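# Load a cartridge into a sealant gun with two arms

## Task

Put the cartridge into the sealant gun so that it sits all the way forward in the cup of the front ring, with its nozzle poking out through that ring. The plunger rod can only be drawn backward while the little thumb plate on it, located just behind the handle, is held pushed toward the gun's front. The gun must never go into, or be carried above, the marked areas around either arm's base; doing so is a failure. The loaded gun must end up lying on the table itself, not propped on any other object, and the result has to stay correct without the robot holding anything in place. Anything the robot is touching at the end must not settle downward by more than about a fingernail's thickness once released, or the task fails. Finish by declaring that you are done; without that, the task counts as failed.

## Robot and tools

ROBOT AND FRAME. Two 6-joint arms with parallel grippers, named left_arm and right_arm. All positions are in one scene frame in metres: origin on the table top midway between the arms, +x pointing out across the table, +z up, and left_arm on the +y side. The names left/right are arm labels, not image sides. Base roots: left_arm at (+0.037, +0.360, 0), right_arm at (-0.018, -0.321, 0). Each gripper's fingers point along its own +z and close along its y; the reported end_effector_position is the spot between the pads, roughly 1 cm short of the tips, and can be somewhat off at long reach.

JOINT ORDER (used in every row and every per-joint list): wrist pitch, shoulder, wrist roll, elbow, wrist yaw, waist. Stated ranges in rad: waist -2.618..3.054, shoulder 0..3.142, elbow 0..3.142, wrist pitch -1.571..1.571, wrist yaw -1.571..1.571, wrist roll -2.094..2.094. Real ends may differ by up to 0.036 rad.

A ROW is one flat list of 14 numbers, each in [-1, 1]: left_arm's six joint numbers then its opening, followed by right_arm's six joint numbers then its opening. Both arms must always be included. Joint numbers are scaled offsets, not angles: 1.0 equals 1.202 rad for the waist, 1.258 shoulder, 1.238 elbow, 2.073 wrist pitch, 2.022 wrist yaw and wrist roll. The opening is absolute, not an offset: +1 fully open, -1 shut. Optionally 12 more numbers in 0..1 may follow: per-joint stiffness multipliers, left_arm's six then right_arm's six in the joint order above; they stay in force until rewritten.

execute_actions(actions): a list of up to 15 actions; each action is a table of up to 15 rows, one row per 1/30 s control step; a shorter table keeps repeating its final row to fill 15 steps. Joint offsets in every row of an action are measured from the joint angles at that action's start (for the first action, the angles in the latest result), not from the previous row. An action that would push a joint more than 0.036 rad beyond its range is rejected for both arms; a malformed action, or a first action failing that check, rejects the whole call. An empty list just returns state and images. Joints asked past their real end stop there and the result may print "joint sent to its limit".

move(target, speed, blocking): target is one 14-number row as above; its offsets count from the Joint positions in the most recent result that printed them. Every joint travels proportionally so all finish together, so grippers follow curves. speed (rad/s, 0.01 to 2, default 0.5) caps the joint with the longest path; paths last between 0.5 and 10 s. Moves do not avoid obstacles or the other arm. Finger values are applied at the start. The result adds a move: line with the ending (done, off_target, moving, held, fault), limits=held or limits=none, and each arm's joint farthest from target. With blocking=false you get control back after 0.5 s; then use wait(0) to check, or stop, before sending new rows or moves.

wait(seconds): 0 to 10; holds the last commands and returns early if a running move ends. stop(): brakes the running move (needs stopping distance). zoom_image(camera, region): camera is one of cam_high, cam_low, cam_left_wrist, cam_right_wrist (each 504x504); region [x0, y0, x1, y1] in pixels from the top-left, no more than 504 by 504. read_manual(section) only gives licence text. finished_scene(scene): pass the number of the current scene once the gun is loaded and resting; this is irreversible and counts as saying you are done.

RESULT LINES. The state line gives each gripper's position and quat_wxyz. Joint positions and Joint velocities list each arm's six joints (rad, rad/s) then the pad gap in m (0.094 when fully open). Joint targets are the angles currently being driven toward. grip_measured is the measured opening on the command scale. Step readings list joint angles at some steps; HELD marks steps where an arm was held back. "joint command not followed" means the clearance check altered some targets. Camera calibration lines appear when a camera's numbers change.

MOTION LIMITS. Per step, a joint's target is kept within a lead of its measured angle: 0.202 rad waist, 0.258 shoulder, 0.238 elbow, 0.573 wrist pitch, 0.522 wrist yaw and roll; and if targets would move a gripper more than 70 mm from where it is, all are pulled back. Big offsets therefore take several actions; resend what remains. Friction can leave a joint about 0.031 rad short, and smaller commands may not move it.

GRIPPING. To hold something, command an opening around 0.03 below grip_measured (less for a lighter grip). Pads push roughly 50 to 62 N; very thin parts get less. Readings may be off about 1 mm per gripper.

AVOID: the gun entering or crossing the marked base zones; knocking anything off the table; dropping, slamming or shoving objects hard; arms striking or pressing each other; leaving the gun supported by the robot or on another object; fast moves into contact, or targets far past a contact point. Holding loads heats motors: MOTOR HOT appears at 75 °C, 90 °C halts that arm for 10 s, 100 °C makes it go limp and fall. Objects may occasionally get a small external push.

Each tool is called after "Emit:" as a command line: name --argument value for each argument, lists and objects as JSON in quotes; but a table of rows of numbers goes row by row, as --pt "numbers of a row", without its own name.

## Session

Emit:
execute_actions --actions '[]'

Scene clock: 0.00 s.
left_arm: end_effector_position=(+0.0981, +0.6836, +0.1422) grip_measured=+1.000 end_effector_quat_wxyz=(-0.136, +0.882, -0.421, -0.164) | right_arm: end_effector_position=(+0.3172, -0.5909, +0.2882) grip_measured=+1.000 end_effector_quat_wxyz=(+0.510, +0.652, +0.326, +0.457)
Joint names: [wrist pitch, shoulder, wrist roll, elbow, wrist yaw, waist]
Joint positions: left_arm=[-0.982  1.489 -0.971  1.218 -0.293  1.251  0.094] | right_arm=[ 0.43   1.318  1.805  0.817 -0.489 -1.024  0.094]
Joint velocities: left_arm=[-0.066  0.017 -0.037 -0.017 -0.037  0.027  0.   ] | right_arm=[-0.051  0.012  0.037  0.002  0.022  0.012  0.   ]
Motor temperatures (°C, as the motors report them): left_arm=[20 20 21 20 20 21] | right_arm=[19 21 20 20 18 18]
Joint targets: left_arm=[-0.982 1.489 -0.971 1.218 -0.293 1.251] | right_arm=[0.430 1.318 1.805 0.817 -0.489 -1.024]
Joint stiffness scale: left_arm=[1. 1. 1. 1. 1. 1.] | right_arm=[1. 1. 1. 1. 1. 1.]

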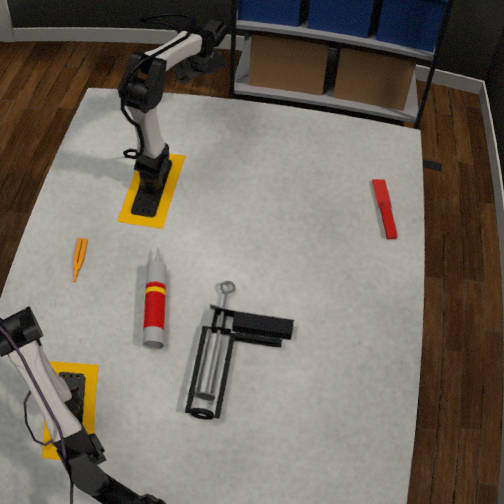

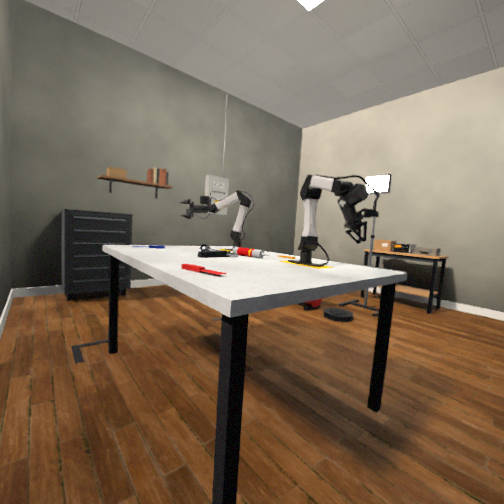

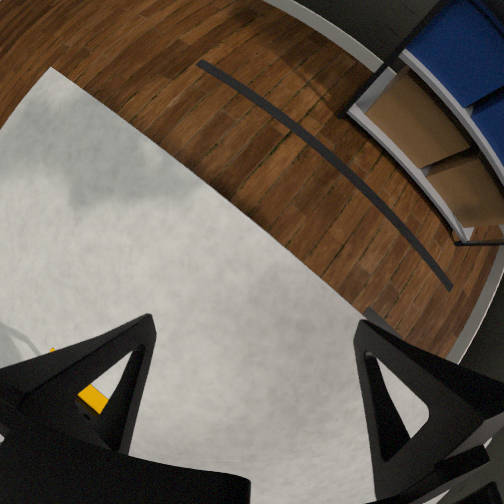

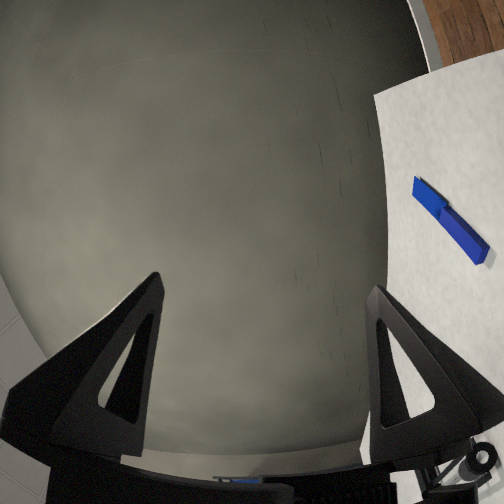

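Emit:
zoom_image --camera "cam_high" --region '[120, 240, 320, 440]'

Emit:
zoom_image --camera "cam_low" --region '[180, 220, 280, 280]'

Region (120, 240, 320, 440) of cam_high's 504x504 image, scaled by 2.520, with more detail than that image has.

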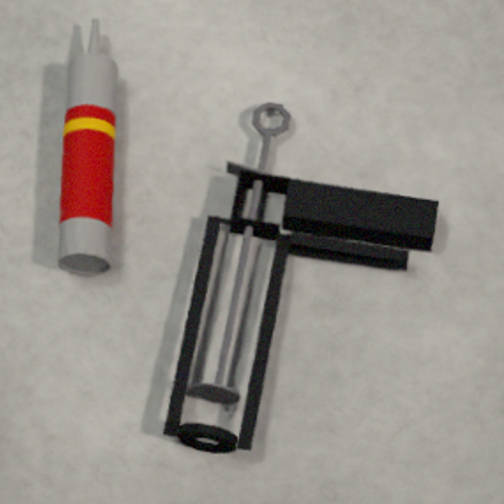

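Region (180, 220, 280, 280) of cam_low's 504x504 image, scaled by 5.040, with more detail than that image has; it fills the top 302 rows of this view, and the rest is white.

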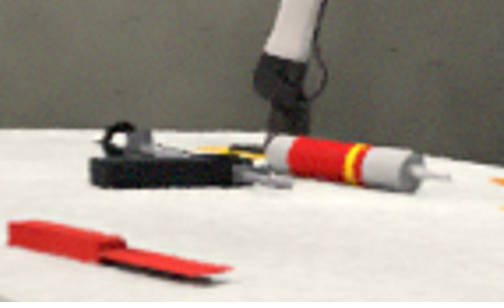

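Emit:
move --target '[0,0,0,0,0,0,1,-0.885,0.5,-0.552,0.979,0.242,1,1]' --speed 1

Emit:
move --target '[0,0,0,0,0,0,1,0,0.198,0,0,0,0.295,1]'

Scene clock: 5.90 s.
left_arm: end_effector_position=(+0.0981, +0.6836, +0.1422) grip_measured=+1.000 end_effector_quat_wxyz=(-0.136, +0.882, -0.421, -0.164) | right_arm: end_effector_position=(+0.3749, -0.1825, +0.2028) grip_measured=+1.000 end_effector_quat_wxyz=(+0.113, +0.177, +0.975, +0.068)
Joint names: [wrist pitch, shoulder, wrist roll, elbow, wrist yaw, waist]
Joint positions: left_arm=[-0.982  1.489 -0.971  1.218 -0.293  1.251  0.094] | right_arm=[-1.388  1.931  0.695  2.012 -0.008  0.178  0.094]
Joint velocities: left_arm=[-0.007 -0.017 -0.022 -0.022 -0.007 -0.002  0.   ] | right_arm=[-0.037 -0.007 -0.037 -0.017  0.051 -0.027  0.   ]
Motor temperatures (°C, as the motors report them): left_arm=[21 21 21 21 20 21] | right_arm=[21 22 20 22 18 18]
Joint targets: left_arm=[-0.982 1.489 -0.971 1.218 -0.293 1.251] | right_arm=[-1.404 1.947 0.688 2.029 0.001 0.178]
Joint stiffness scale: left_arm=[1. 1. 1. 1. 1. 1.] | right_arm=[1. 1. 1. 1. 1. 1.]
move: done; limits=none; left_arm: farthest joint: the waist, 0.000 radians from its target (0.000 radians at the start); right_arm: farthest joint: the elbow, 0.017 radians from its target (1.212 radians at the start)
camera_calibration (this result's frames):
cam_right_wrist: T_world_to_cam=[[-0.263339, -0.943942, -0.199064, -0.0238074], [-0.842591, 0.124571, 0.523949, 0.256058], [-0.46978, 0.305706, -0.828161, 0.507032], [0, 0, 0, 1]] pos_world=[0.447676, -0.209373, 0.281003]

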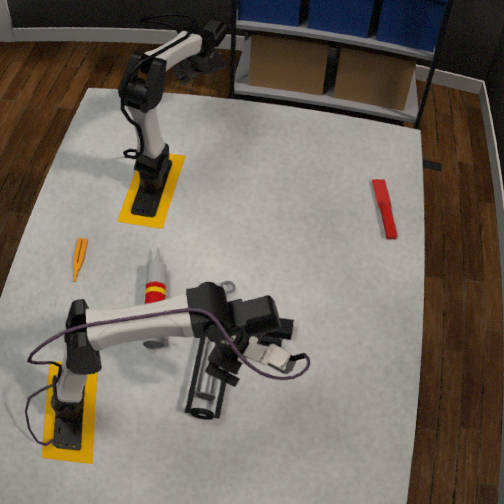

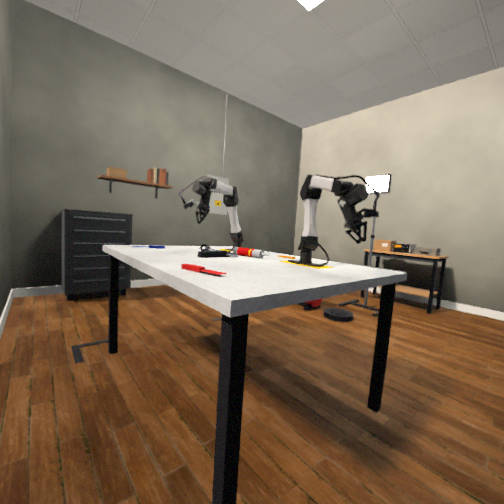

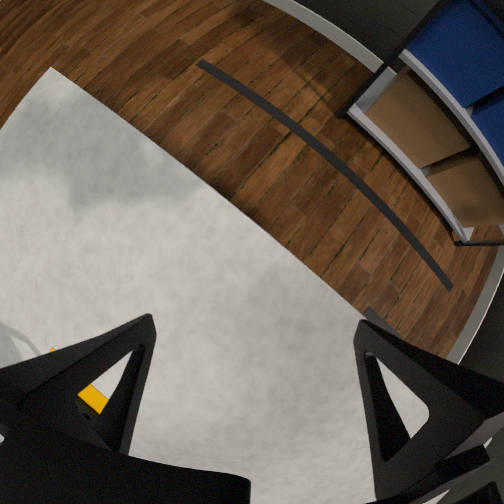

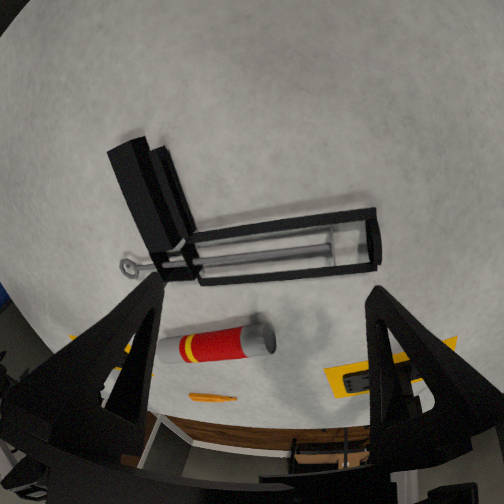

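Scene clock: 7.03 s.
left_arm: end_effector_position=(+0.0981, +0.6836, +0.1422) grip_measured=+1.000 end_effector_quat_wxyz=(-0.136, +0.882, -0.421, -0.164) | right_arm: end_effector_position=(+0.3093, -0.0477, +0.1040) grip_measured=+1.000 end_effector_quat_wxyz=(+0.005, +0.001, +1.000, +0.009)
Joint names: [wrist pitch, shoulder, wrist roll, elbow, wrist yaw, waist]
Joint positions: left_arm=[-0.982  1.489 -0.971  1.218 -0.293  1.251  0.094] | right_arm=[-1.388  2.176  0.695  2.012 -0.007  0.536  0.094]
Joint velocities: left_arm=[-0.037  0.002  0.007 -0.002 -0.007  0.002  0.   ] | right_arm=[ 0.066  0.002  0.051 -0.002 -0.037  0.022  0.   ]
Motor temperatures (°C, as the motors report them): left_arm=[21 21 21 21 20 21] | right_arm=[21 22 20 22 18 18]
Joint targets: left_arm=[-0.982 1.489 -0.971 1.218 -0.293 1.251] | right_arm=[-1.388 2.180 0.695 2.012 -0.008 0.533]
Joint stiffness scale: left_arm=[1. 1. 1. 1. 1. 1.] | right_arm=[1. 1. 1. 1. 1. 1.]
move: done; limits=none; left_arm: farthest joint: the waist, 0.000 radians from its target (0.000 radians at the start); right_arm: farthest joint: the shoulder, 0.004 radians from its target (0.249 radians at the start)
camera_calibration (this result's frames):
cam_right_wrist: T_world_to_cam=[[0.0592726, -0.996615, -0.0569706, -0.0504896], [-0.718135, -0.0822125, 0.691031, 0.170053], [-0.693375, -0.0000465732, -0.720577, 0.396574], [0, 0, 0, 1]] pos_world=[0.400088, -0.0363198, 0.165374]

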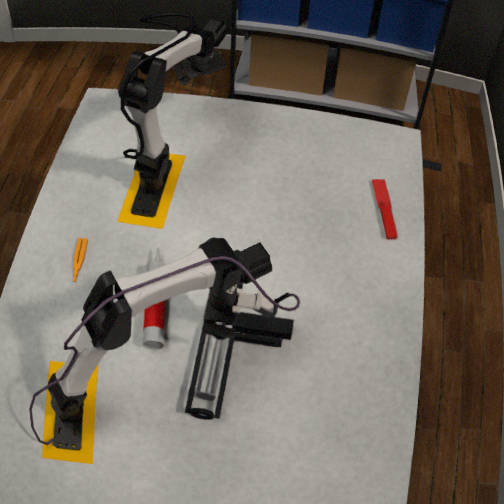

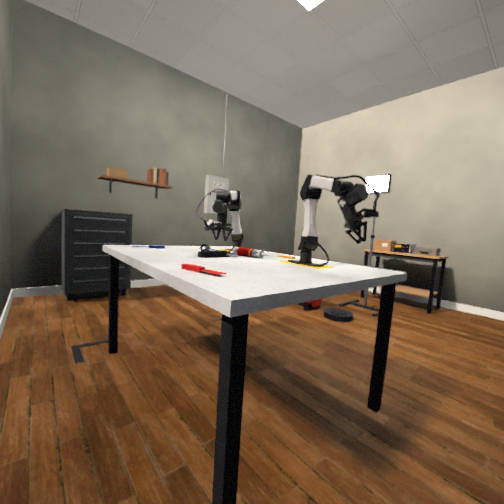

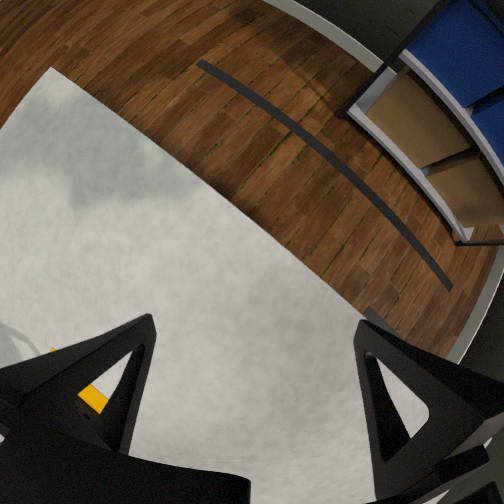

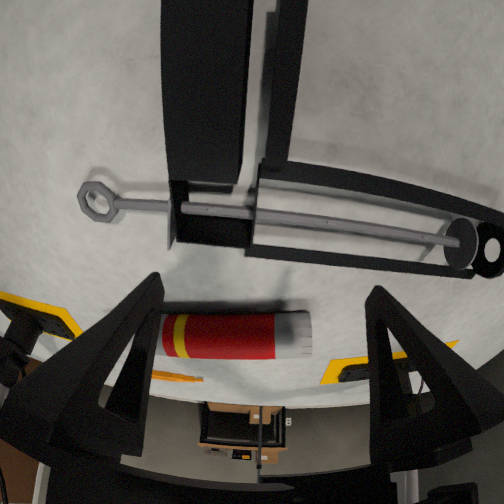

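Emit:
zoom_image --camera "cam_right_wrist" --region '[60, 130, 320, 290]'

Region (60, 130, 320, 290) of cam_right_wrist's 504x504 image, scaled by 1.938, with more detail than that image has; it fills the top 310 rows of this view, and the rest is white.

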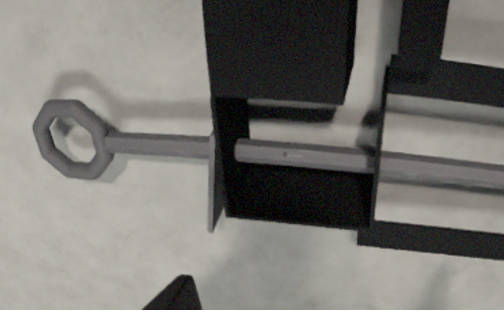

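Emit:
move --target '[0,0,0,0,0,0,1,0.028,0.117,0.07,0.066,0,0.121,-0.1]'

Scene clock: 11.20 s.
left_arm: end_effector_position=(+0.0981, +0.6836, +0.1422) grip_measured=+1.000 end_effector_quat_wxyz=(-0.136, +0.882, -0.421, -0.164) | right_arm: end_effector_position=(+0.2802, +0.0145, +0.0597) grip_measured=-0.098 end_effector_quat_wxyz=(-0.007, -0.006, +1.000, -0.003)
Joint names: [wrist pitch, shoulder, wrist roll, elbow, wrist yaw, waist]
Joint positions: left_arm=[-0.982  1.489 -0.971  1.218 -0.293  1.251  0.094] | right_arm=[-1.34   2.321  0.829  2.077 -0.007  0.684  0.042]
Joint velocities: left_arm=[-0.11  -0.007 -0.081 -0.017 -0.037 -0.017  0.   ] | right_arm=[-0.081  0.012  0.007 -0.007  0.022  0.017 -0.   ]
Motor temperatures (°C, as the motors report them): left_arm=[21 21 21 21 20 21] | right_arm=[20 24 20 23 18 18]
Joint targets: left_arm=[-0.982 1.489 -0.971 1.218 -0.293 1.251] | right_arm=[-1.330 2.323 0.836 2.093 -0.007 0.681]
Joint stiffness scale: left_arm=[1. 1. 1. 1. 1. 1.] | right_arm=[1. 1. 1. 1. 1. 1.]
move: done; limits=none; left_arm: farthest joint: the waist, 0.000 radians from its target (0.000 radians at the start); right_arm: farthest joint: the elbow, 0.017 radians from its target (0.082 radians at the start)
camera_calibration (this result's frames):
cam_right_wrist: T_world_to_cam=[[0.0721974, -0.996777, -0.0349601, 0.00574732], [-0.699844, -0.0756021, 0.710284, 0.178537], [-0.710638, -0.026814, -0.703047, 0.348632], [0, 0, 0, 1]] pos_world=[0.372284, 0.0285748, 0.118493]

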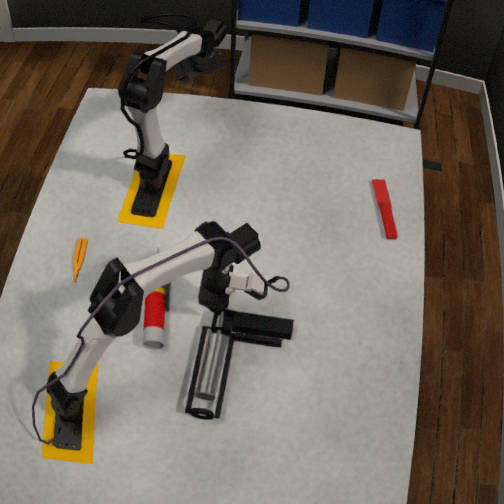

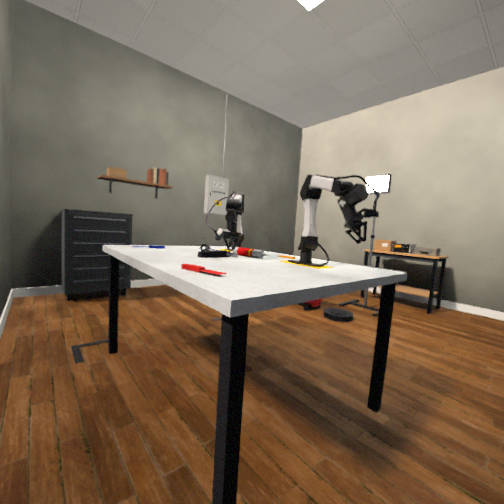

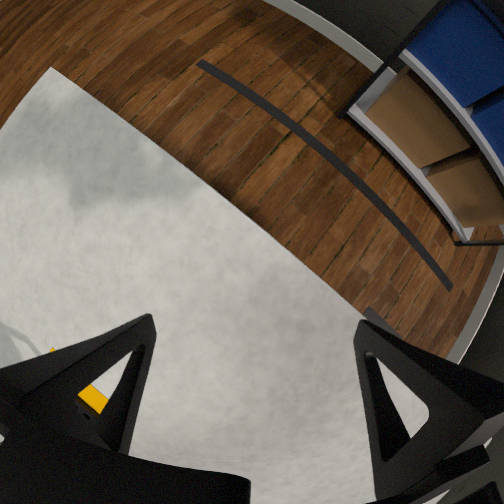

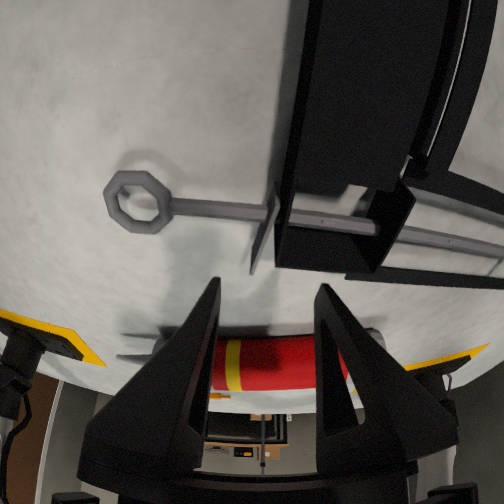

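Emit:
move --target '[0,0,0,0,0,0,1,0.024,0.015,0,0.013,0,-0.022,-0.1]' --speed 0.1

Scene clock: 13.27 s.
left_arm: end_effector_position=(+0.0981, +0.6836, +0.1422) grip_measured=+1.000 end_effector_quat_wxyz=(-0.136, +0.882, -0.421, -0.164) | right_arm: end_effector_position=(+0.2929, +0.0158, +0.0597) grip_measured=-0.098 end_effector_quat_wxyz=(+0.006, +0.004, +1.000, +0.011)
Joint names: [wrist pitch, shoulder, wrist roll, elbow, wrist yaw, waist]
Joint positions: left_arm=[-0.982  1.489 -0.971  1.218 -0.293  1.251  0.094] | right_arm=[-1.302  2.321  0.83   2.077 -0.007  0.666  0.042]
Joint velocities: left_arm=[ 0.022 -0.002  0.066 -0.012  0.037  0.017  0.   ] | right_arm=[-0.007  0.007 -0.022 -0.002  0.007 -0.012  0.001]
Motor temperatures (°C, as the motors report them): left_arm=[21 21 21 22 20 21] | right_arm=[20 25 20 23 18 18]
Joint targets: left_arm=[-0.982 1.489 -0.971 1.218 -0.293 1.251] | right_arm=[-1.291 2.340 0.829 2.093 -0.007 0.658]
Joint stiffness scale: left_arm=[1. 1. 1. 1. 1. 1.] | right_arm=[1. 1. 1. 1. 1. 1.]
move: done; limits=none; left_arm: farthest joint: the waist, 0.000 radians from its target (0.000 radians at the start); right_arm: farthest joint: the shoulder, 0.019 radians from its target (0.019 radians at the start)
camera_calibration (this result's frames):
cam_right_wrist: T_world_to_cam=[[0.0540597, -0.996629, -0.0617108, 0.0130475], [-0.719537, -0.081731, 0.689628, 0.194561], [-0.692347, 0.00712207, -0.72153, 0.352907], [0, 0, 0, 1]] pos_world=[0.383623, 0.0263918, 0.121264]

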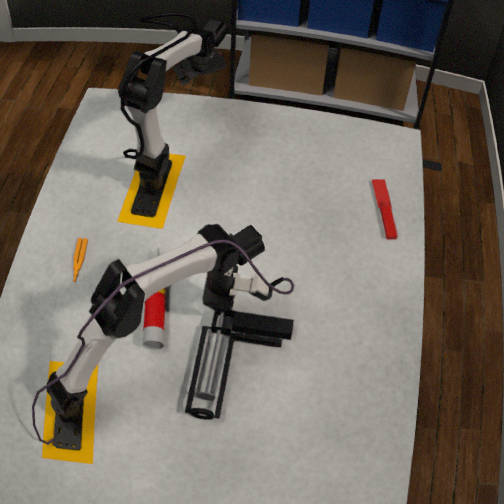

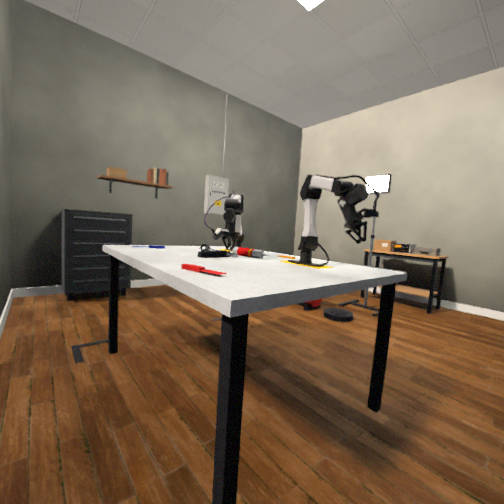

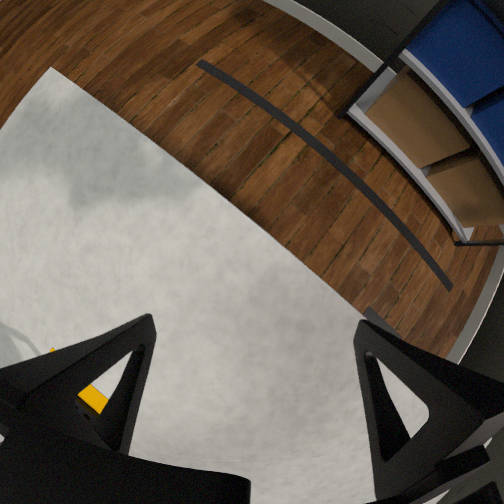

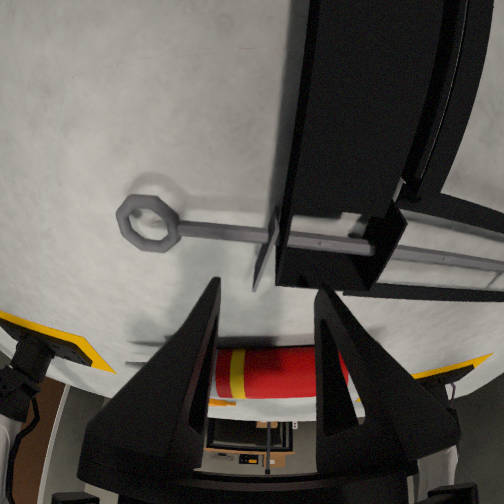

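Emit:
move --target '[0,0,0,0,0,0,1,0.01,0.048,0,0.013,0,-0.006,-0.1]' --speed 0.1

Scene clock: 14.43 s.
left_arm: end_effector_position=(+0.0981, +0.6836, +0.1422) grip_measured=+1.000 end_effector_quat_wxyz=(-0.136, +0.882, -0.421, -0.164) | right_arm: end_effector_position=(+0.2923, +0.0152, +0.0387) grip_measured=-0.098 end_effector_quat_wxyz=(-0.008, +0.004, +1.000, -0.003)
Joint names: [wrist pitch, shoulder, wrist roll, elbow, wrist yaw, waist]
Joint positions: left_arm=[-0.982  1.489 -0.971  1.218 -0.293  1.251  0.094] | right_arm=[-1.293  2.369  0.83   2.077 -0.007  0.666  0.042]
Joint velocities: left_arm=[-0.051  0.002  0.007 -0.002 -0.066 -0.002  0.   ] | right_arm=[-0.037  0.017 -0.022 -0.002 -0.051  0.022  0.   ]
Motor temperatures (°C, as the motors report them): left_arm=[21 22 21 22 20 21] | right_arm=[20 25 20 23 18 18]
Joint targets: left_arm=[-0.982 1.489 -0.971 1.218 -0.293 1.251] | right_arm=[-1.281 2.381 0.830 2.093 -0.007 0.658]
Joint stiffness scale: left_arm=[1. 1. 1. 1. 1. 1.] | right_arm=[1. 1. 1. 1. 1. 1.]
move: done; limits=none; left_arm: farthest joint: the waist, 0.000 radians from its target (0.000 radians at the start); right_arm: farthest joint: the elbow, 0.017 radians from its target (0.017 radians at the start)
camera_calibration (this result's frames):
cam_right_wrist: T_world_to_cam=[[0.0527836, -0.998003, -0.0346832, 0.0105156], [-0.701001, -0.0617664, 0.710481, 0.202078], [-0.711205, -0.0131887, -0.702861, 0.342437], [0, 0, 0, 1]] pos_world=[0.384645, 0.0274926, 0.0974778]

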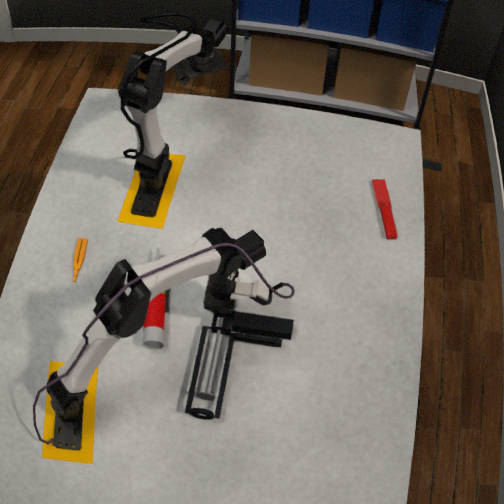

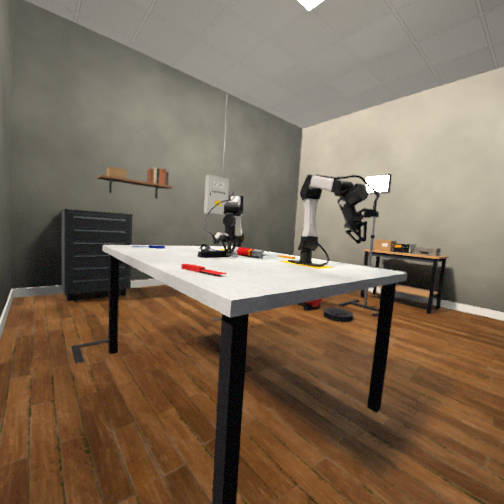

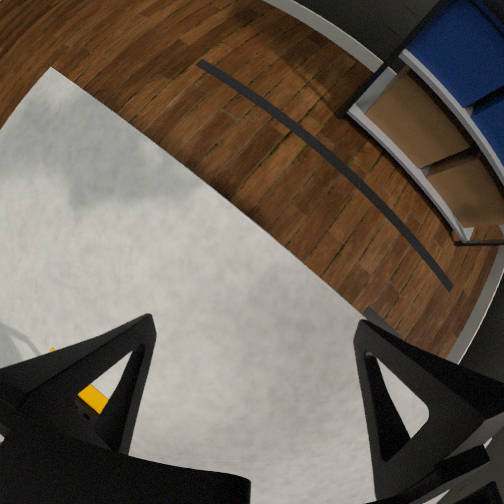

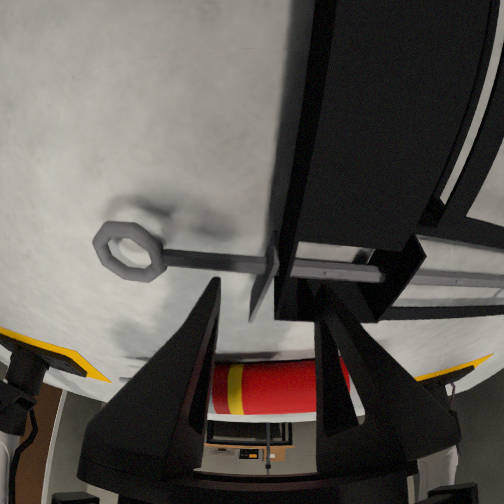

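Go lower a bit.

Emit:
move --target '[0,0,0,0,0,0,1,0.008,0.026,0,0.013,0,-0.006,-0.1]' --speed 0.05

Scene clock: 15.53 s.
left_arm: end_effector_position=(+0.0981, +0.6836, +0.1422) grip_measured=+1.000 end_effector_quat_wxyz=(-0.136, +0.882, -0.421, -0.164) | right_arm: end_effector_position=(+0.2924, +0.0152, +0.0345) grip_measured=-0.098 end_effector_quat_wxyz=(-0.010, +0.004, +1.000, -0.005)
Joint names: [wrist pitch, shoulder, wrist roll, elbow, wrist yaw, waist]
Joint positions: left_arm=[-0.982  1.489 -0.971  1.218 -0.293  1.251  0.094] | right_arm=[-1.29   2.379  0.83   2.077 -0.007  0.666  0.042]
Joint velocities: left_arm=[ 0.007  0.002 -0.007  0.012 -0.081 -0.017  0.   ] | right_arm=[ 0.007  0.007 -0.022 -0.017 -0.022 -0.007 -0.   ]
Motor temperatures (°C, as the motors report them): left_arm=[21 22 21 22 20 21] | right_arm=[20 26 20 24 18 18]
Joint targets: left_arm=[-0.982 1.489 -0.971 1.218 -0.293 1.251] | right_arm=[-1.277 2.402 0.830 2.093 -0.007 0.658]
Joint stiffness scale: left_arm=[1. 1. 1. 1. 1. 1.] | right_arm=[1. 1. 1. 1. 1. 1.]
move: off_target (right_arm); limits=none; left_arm: farthest joint: the waist, 0.000 radians from its target (0.000 radians at the start); right_arm: farthest joint: the shoulder, 0.023 radians from its target (0.033 radians at the start)
camera_calibration (this result's frames):
cam_right_wrist: T_world_to_cam=[[0.0526569, -0.998165, -0.0298987, 0.0102627], [-0.698057, -0.0582022, 0.713673, 0.204089], [-0.714103, -0.0167088, -0.699841, 0.340388], [0, 0, 0, 1]] pos_world=[0.384998, 0.0278098, 0.0928714]

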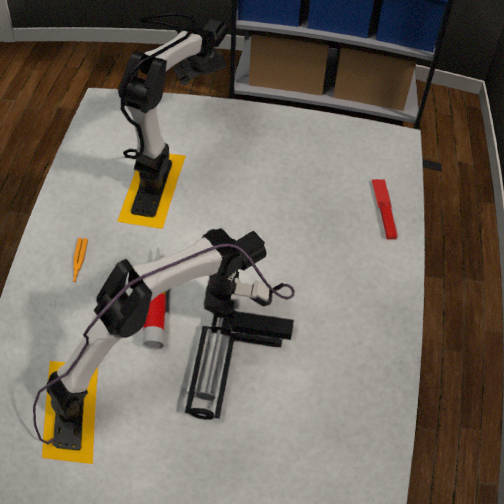

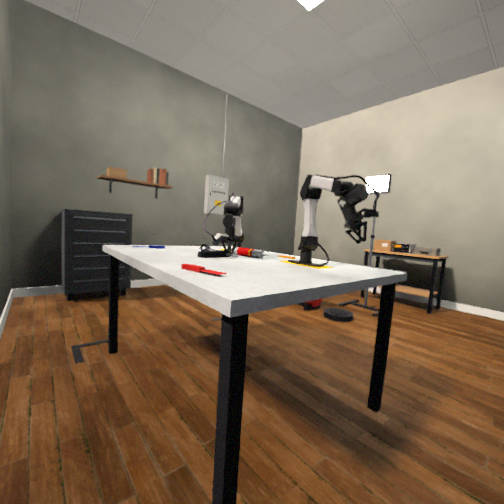

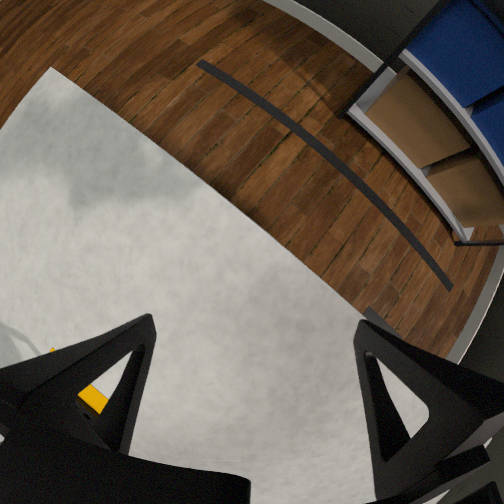

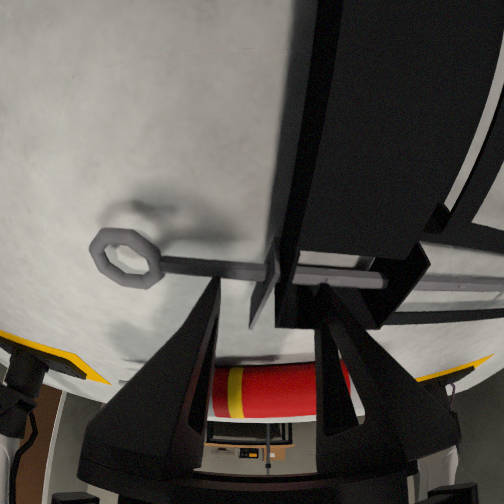

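Contact probably; close.

Emit:
move --target '[0,0,0,0,0,0,1,0,0.005,0,0.013,0,0,-0.95]' --speed 0.05

Scene clock: 16.47 s.
left_arm: end_effector_position=(+0.0981, +0.6836, +0.1422) grip_measured=+1.000 end_effector_quat_wxyz=(-0.136, +0.882, -0.421, -0.164) | right_arm: end_effector_position=(+0.2924, +0.0141, +0.0345) grip_measured=-0.910 end_effector_quat_wxyz=(-0.009, +0.004, +1.000, -0.008)
Joint names: [wrist pitch, shoulder, wrist roll, elbow, wrist yaw, waist]
Joint positions: left_arm=[-0.982  1.489 -0.971  1.218 -0.293  1.251  0.094] | right_arm=[-1.294  2.379  0.83   2.077 -0.003  0.666  0.004]
Joint velocities: left_arm=[ 0.007  0.002 -0.022 -0.012  0.022  0.007  0.   ] | right_arm=[ 0.022  0.002 -0.037 -0.002 -0.022 -0.012  0.   ]
Motor temperatures (°C, as the motors report them): left_arm=[21 22 21 22 20 21] | right_arm=[20 26 20 24 18 18]
Joint targets: left_arm=[-0.982 1.489 -0.971 1.218 -0.293 1.251] | right_arm=[-1.290 2.385 0.830 2.093 -0.007 0.666]
Joint stiffness scale: left_arm=[1. 1. 1. 1. 1. 1.] | right_arm=[1. 1. 1. 1. 1. 1.]
move: done; limits=none; left_arm: farthest joint: the waist, 0.000 radians from its target (0.000 radians at the start); right_arm: farthest joint: the elbow, 0.016 radians from its target (0.016 radians at the start)
camera_calibration (this result's frames):
cam_right_wrist: T_world_to_cam=[[0.0527723, -0.998306, -0.0244988, 0.00894009], [-0.698579, -0.0544368, 0.713459, 0.204088], [-0.713584, -0.0205366, -0.700268, 0.340265], [0, 0, 0, 1]] pos_world=[0.384908, 0.0270227, 0.0928873]

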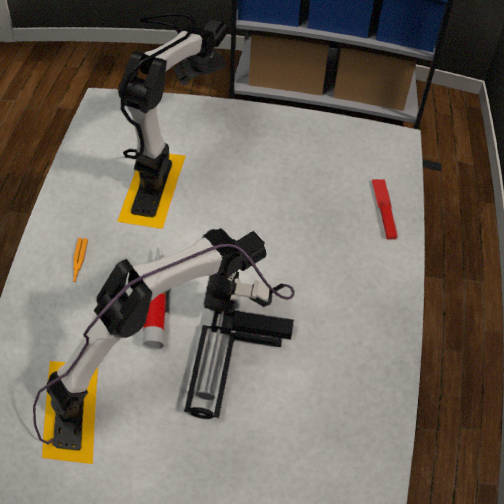

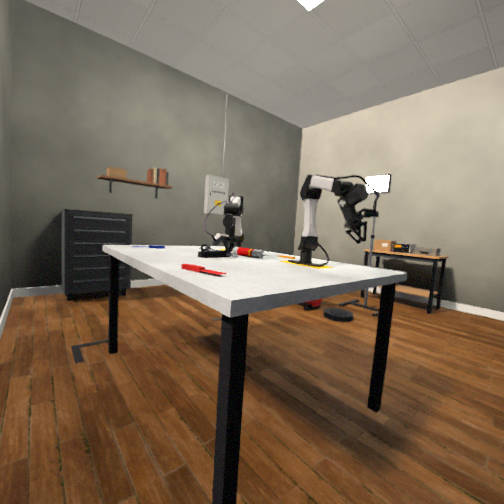

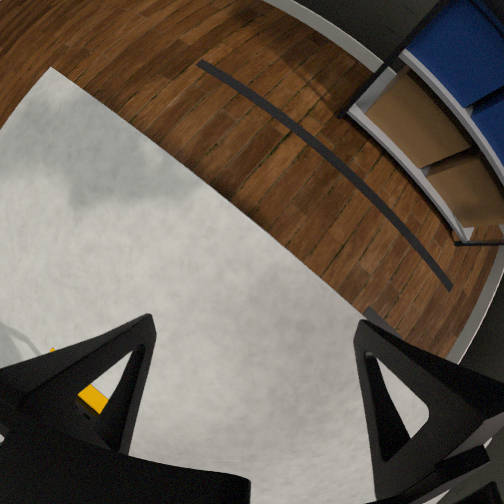

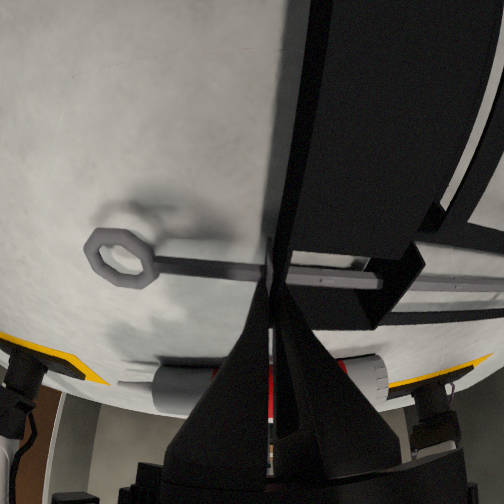

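Emit:
move --target '[0.084,0.251,-0.548,0.048,0.279,-1,0.2,0,0.005,0,0.013,0,0,-0.95]' --speed 1

Emit:
move --target '[0,0,0,0.01,0,-0.54,0.2,0,0.005,0,0.013,0,0,-0.95]' --speed 0.6

Scene clock: 22.13 s.
left_arm: end_effector_position=(+0.4050, +0.3260, +0.0597) grip_measured=+0.203 end_effector_quat_wxyz=(+0.059, +0.849, -0.502, +0.152) | right_arm: end_effector_position=(+0.2924, +0.0141, +0.0345) grip_measured=-0.910 end_effector_quat_wxyz=(-0.009, +0.004, +1.000, -0.008)
Joint names: [wrist pitch, shoulder, wrist roll, elbow, wrist yaw, waist]
Joint positions: left_arm=[-0.824  1.793 -2.071  1.246  0.262  0.046  0.057] | right_arm=[-1.294  2.379  0.83   2.077 -0.003  0.666  0.004]
Joint velocities: left_arm=[-0.037  0.012  0.007 -0.007  0.007 -0.007 -0.001] | right_arm=[ 0.007 -0.022  0.007 -0.002 -0.007  0.012  0.   ]
Motor temperatures (°C, as the motors report them): left_arm=[22 22 21 23 20 21] | right_arm=[20 29 20 25 18 18]
Joint targets: left_arm=[-0.808 1.805 -2.078 1.278 0.271 0.049] | right_arm=[-1.294 2.385 0.830 2.093 -0.003 0.666]
Joint stiffness scale: left_arm=[1. 1. 1. 1. 1. 1.] | right_arm=[1. 1. 1. 1. 1. 1.]
move: off_target (left_arm); limits=none; left_arm: farthest joint: the elbow, 0.031 radians from its target (0.059 radians at the start); right_arm: farthest joint: the elbow, 0.016 radians from its target (0.016 radians at the start)
camera_calibration (this result's frames):
cam_left_wrist: T_world_to_cam=[[0.87627, 0.481593, 0.0148119, -0.509377], [0.338263, -0.636788, 0.692877, 0.0681449], [0.343117, -0.602137, -0.720904, 0.20565], [0, 0, 0, 1]] pos_world=[0.352738, 0.412536, 0.108583]
cam_right_wrist: T_world_to_cam=[[0.0527723, -0.998306, -0.0244988, 0.00894009], [-0.698579, -0.0544368, 0.713459, 0.204088], [-0.713584, -0.0205366, -0.700268, 0.340265], [0, 0, 0, 1]] pos_world=[0.384908, 0.0270227, 0.0928873]

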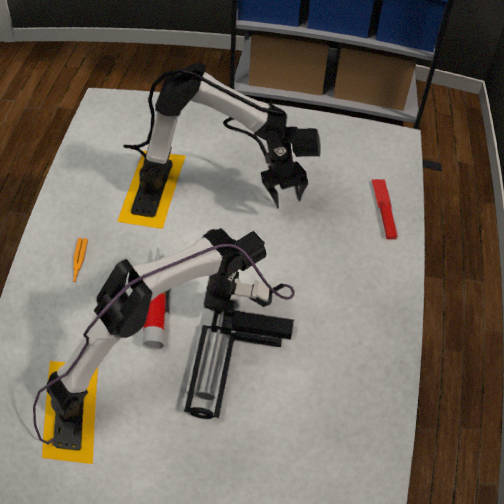

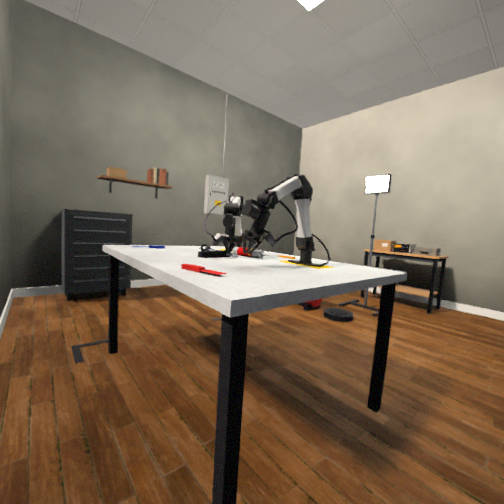

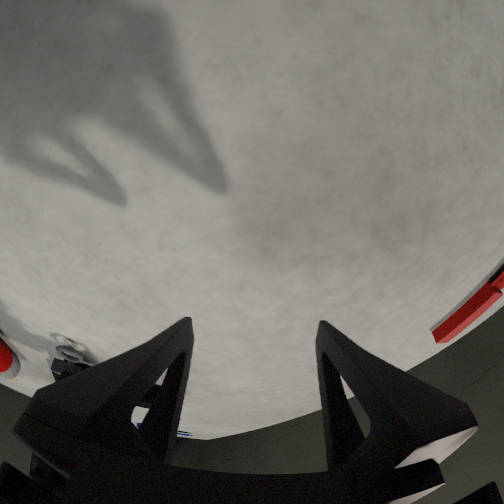

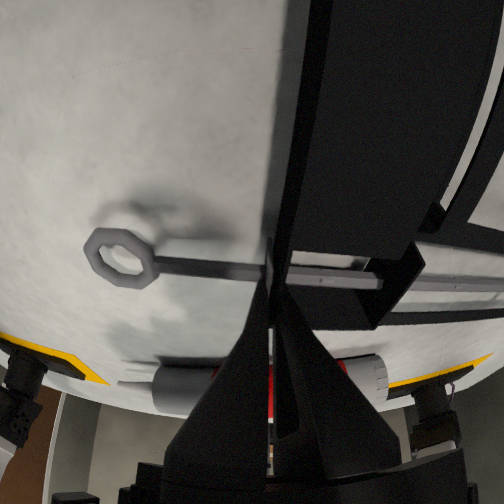

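Scene clock: 23.67 s.
left_arm: end_effector_position=(+0.3225, +0.1257, +0.0598) grip_measured=+0.203 end_effector_quat_wxyz=(+0.103, +0.665, -0.729, +0.129) | right_arm: end_effector_position=(+0.2924, +0.0141, +0.0345) grip_measured=-0.910 end_effector_quat_wxyz=(-0.009, +0.004, +1.000, -0.008)
Joint names: [wrist pitch, shoulder, wrist roll, elbow, wrist yaw, waist]
Joint positions: left_arm=[-0.824  1.793 -2.072  1.246  0.266 -0.548  0.057] | right_arm=[-1.294  2.379  0.83   2.077 -0.003  0.666  0.004]
Joint velocities: left_arm=[ 0.007 -0.002  0.007  0.012 -0.022 -0.012 -0.   ] | right_arm=[ 0.007 -0.002  0.037  0.012 -0.007 -0.007  0.001]
Motor temperatures (°C, as the motors report them): left_arm=[22 22 21 23 20 21] | right_arm=[20 29 20 25 18 18]
Joint targets: left_arm=[-0.824 1.793 -2.072 1.246 0.262 -0.541] | right_arm=[-1.294 2.379 0.830 2.077 -0.003 0.666]
Joint stiffness scale: left_arm=[1. 1. 1. 1. 1. 1.] | right_arm=[1. 1. 1. 1. 1. 1.]
move: held (left_arm, right_arm); limits=held; held on 12 of 46 steps (left_arm, right_arm), including the last (left_arm, right_arm); left_arm: farthest joint: the waist, 0.055 radians from its target (0.649 radians at the start); right_arm: farthest joint: the elbow, 0.016 radians from its target (0.016 radians at the start)
joint command not followed: on one or more control steps a check withheld the commanded joint targets of the left arm, and it was not sent them on those steps. On the call's last step the targets were still withheld.
cause: the commanded joint targets would bring a part of the robot too close to another arm (this arm's wrist (the part past the wrist pitch) and the other arm's wrist (the part past the wrist pitch)); next, command targets that bring no part of the robot closer to that arm.
joint command not followed: on one or more control steps a check withheld the commanded joint targets of the right arm, and it was not sent them on those steps. On the call's last step the targets were still withheld.
cause: the commanded joint targets would bring a part of the robot too close to another arm (this arm's wrist (the part past the wrist pitch) and the other arm's wrist (the part past the wrist pitch)); next, command targets that bring no part of the robot closer to that arm.
camera_calibration (this result's frames):
cam_left_wrist: T_world_to_cam=[[0.995677, -0.091948, 0.0131537, -0.306906], [-0.075211, -0.715005, 0.695062, 0.111386], [-0.0545047, -0.693047, -0.718829, 0.252938], [0, 0, 0, 1]] pos_world=[0.327743, 0.226721, 0.108436]
cam_right_wrist: T_world_to_cam=[[0.0527723, -0.998306, -0.0244988, 0.00894009], [-0.698579, -0.0544368, 0.713459, 0.204088], [-0.713584, -0.0205366, -0.700268, 0.340265], [0, 0, 0, 1]] pos_world=[0.384908, 0.0270227, 0.0928873]

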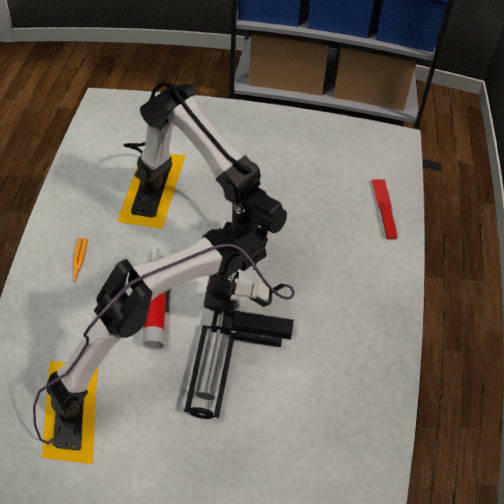

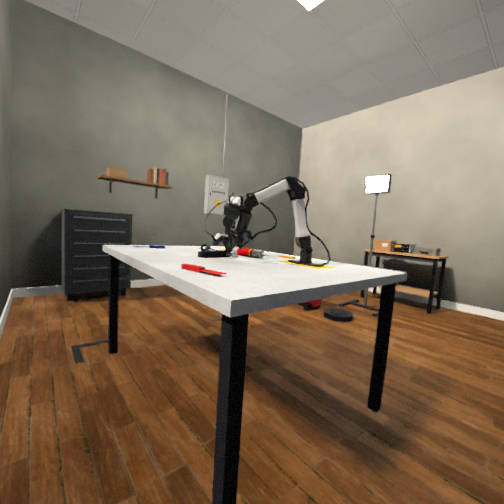

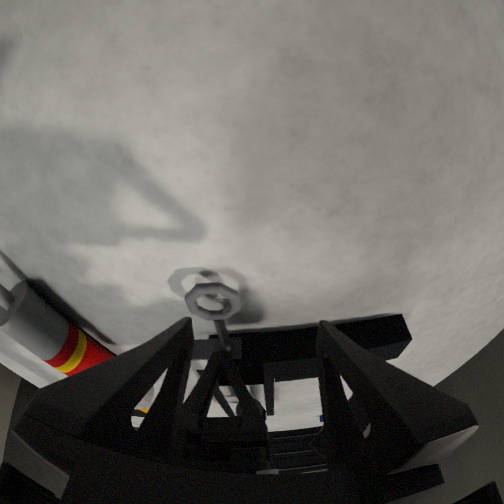

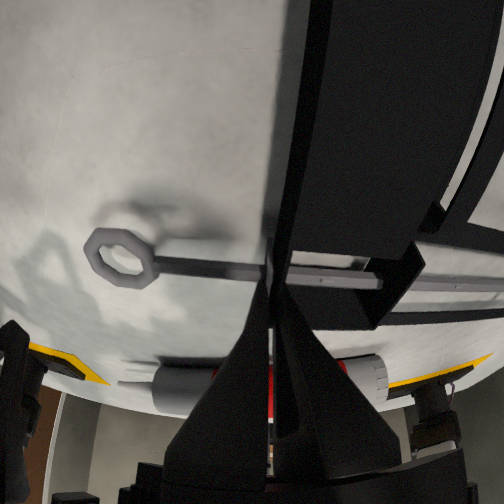

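Emit:
move --target '[0.12,-0.078,0,-0.175,0.101,0.013,0.2,0,0,0,0,0,0,-0.95]' --speed 0.3

Scene clock: 26.03 s.
left_arm: end_effector_position=(+0.3001, +0.1055, +0.0520) grip_measured=+0.203 end_effector_quat_wxyz=(-0.181, -0.635, +0.724, -0.201) | right_arm: end_effector_position=(+0.2924, +0.0141, +0.0345) grip_measured=-0.910 end_effector_quat_wxyz=(-0.009, +0.004, +1.000, -0.008)
Joint names: [wrist pitch, shoulder, wrist roll, elbow, wrist yaw, waist]
Joint positions: left_arm=[-0.593  1.721 -2.072  1.051  0.46  -0.542  0.057] | right_arm=[-1.294  2.379  0.83   2.077 -0.003  0.666  0.004]
Joint velocities: left_arm=[-0.007 -0.012 -0.007  0.007 -0.007 -0.017 -0.   ] | right_arm=[-0.007  0.007 -0.007 -0.012 -0.022  0.012  0.   ]
Motor temperatures (°C, as the motors report them): left_arm=[22 23 21 23 20 21] | right_arm=[20 30 20 25 18 18]
Joint targets: left_arm=[-0.575 1.695 -2.072 1.030 0.470 -0.533] | right_arm=[-1.294 2.379 0.830 2.077 -0.003 0.666]
Joint stiffness scale: left_arm=[1. 1. 1. 1. 1. 1.] | right_arm=[1. 1. 1. 1. 1. 1.]
move: off_target (left_arm); limits=none; left_arm: farthest joint: the shoulder, 0.027 radians from its target (0.098 radians at the start); right_arm: farthest joint: the waist, 0.000 radians from its target (0.000 radians at the start)
camera_calibration (this result's frames):
cam_left_wrist: T_world_to_cam=[[0.991114, -0.130228, 0.0270966, -0.281691], [-0.0944324, -0.545397, 0.832841, 0.0814184], [-0.0936811, -0.827999, -0.552848, 0.249491], [0, 0, 0, 1]] pos_world=[0.310249, 0.2143, 0.0777551]
cam_right_wrist: T_world_to_cam=[[0.0527723, -0.998306, -0.0244988, 0.00894009], [-0.698579, -0.0544368, 0.713459, 0.204088], [-0.713584, -0.0205366, -0.700268, 0.340265], [0, 0, 0, 1]] pos_world=[0.384908, 0.0270227, 0.0928873]

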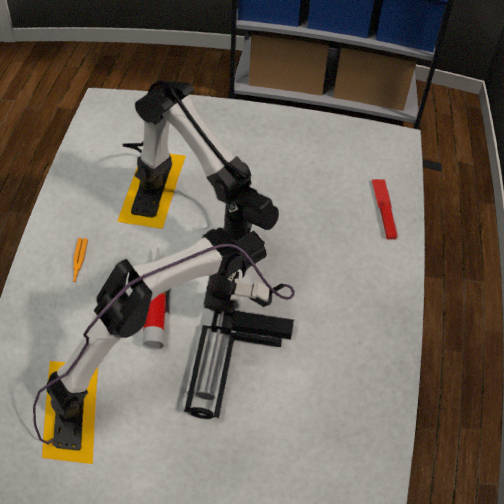

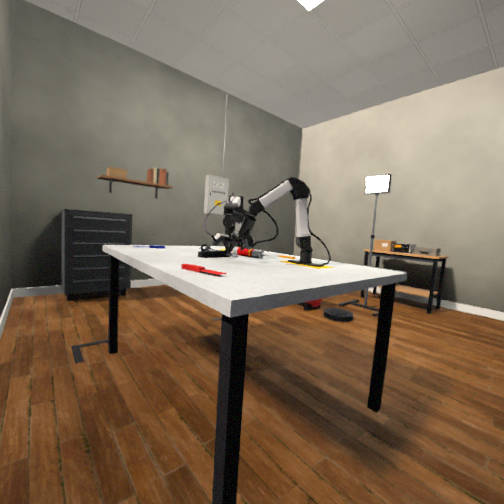

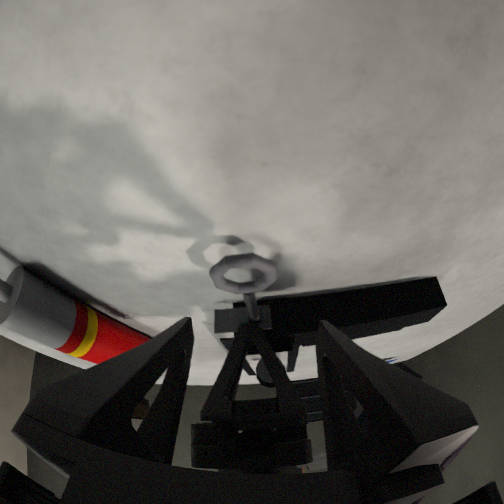

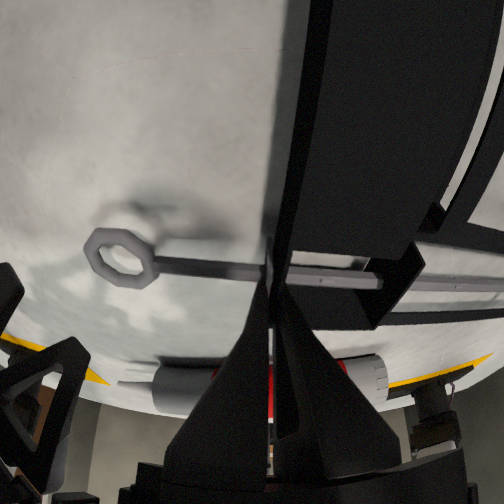

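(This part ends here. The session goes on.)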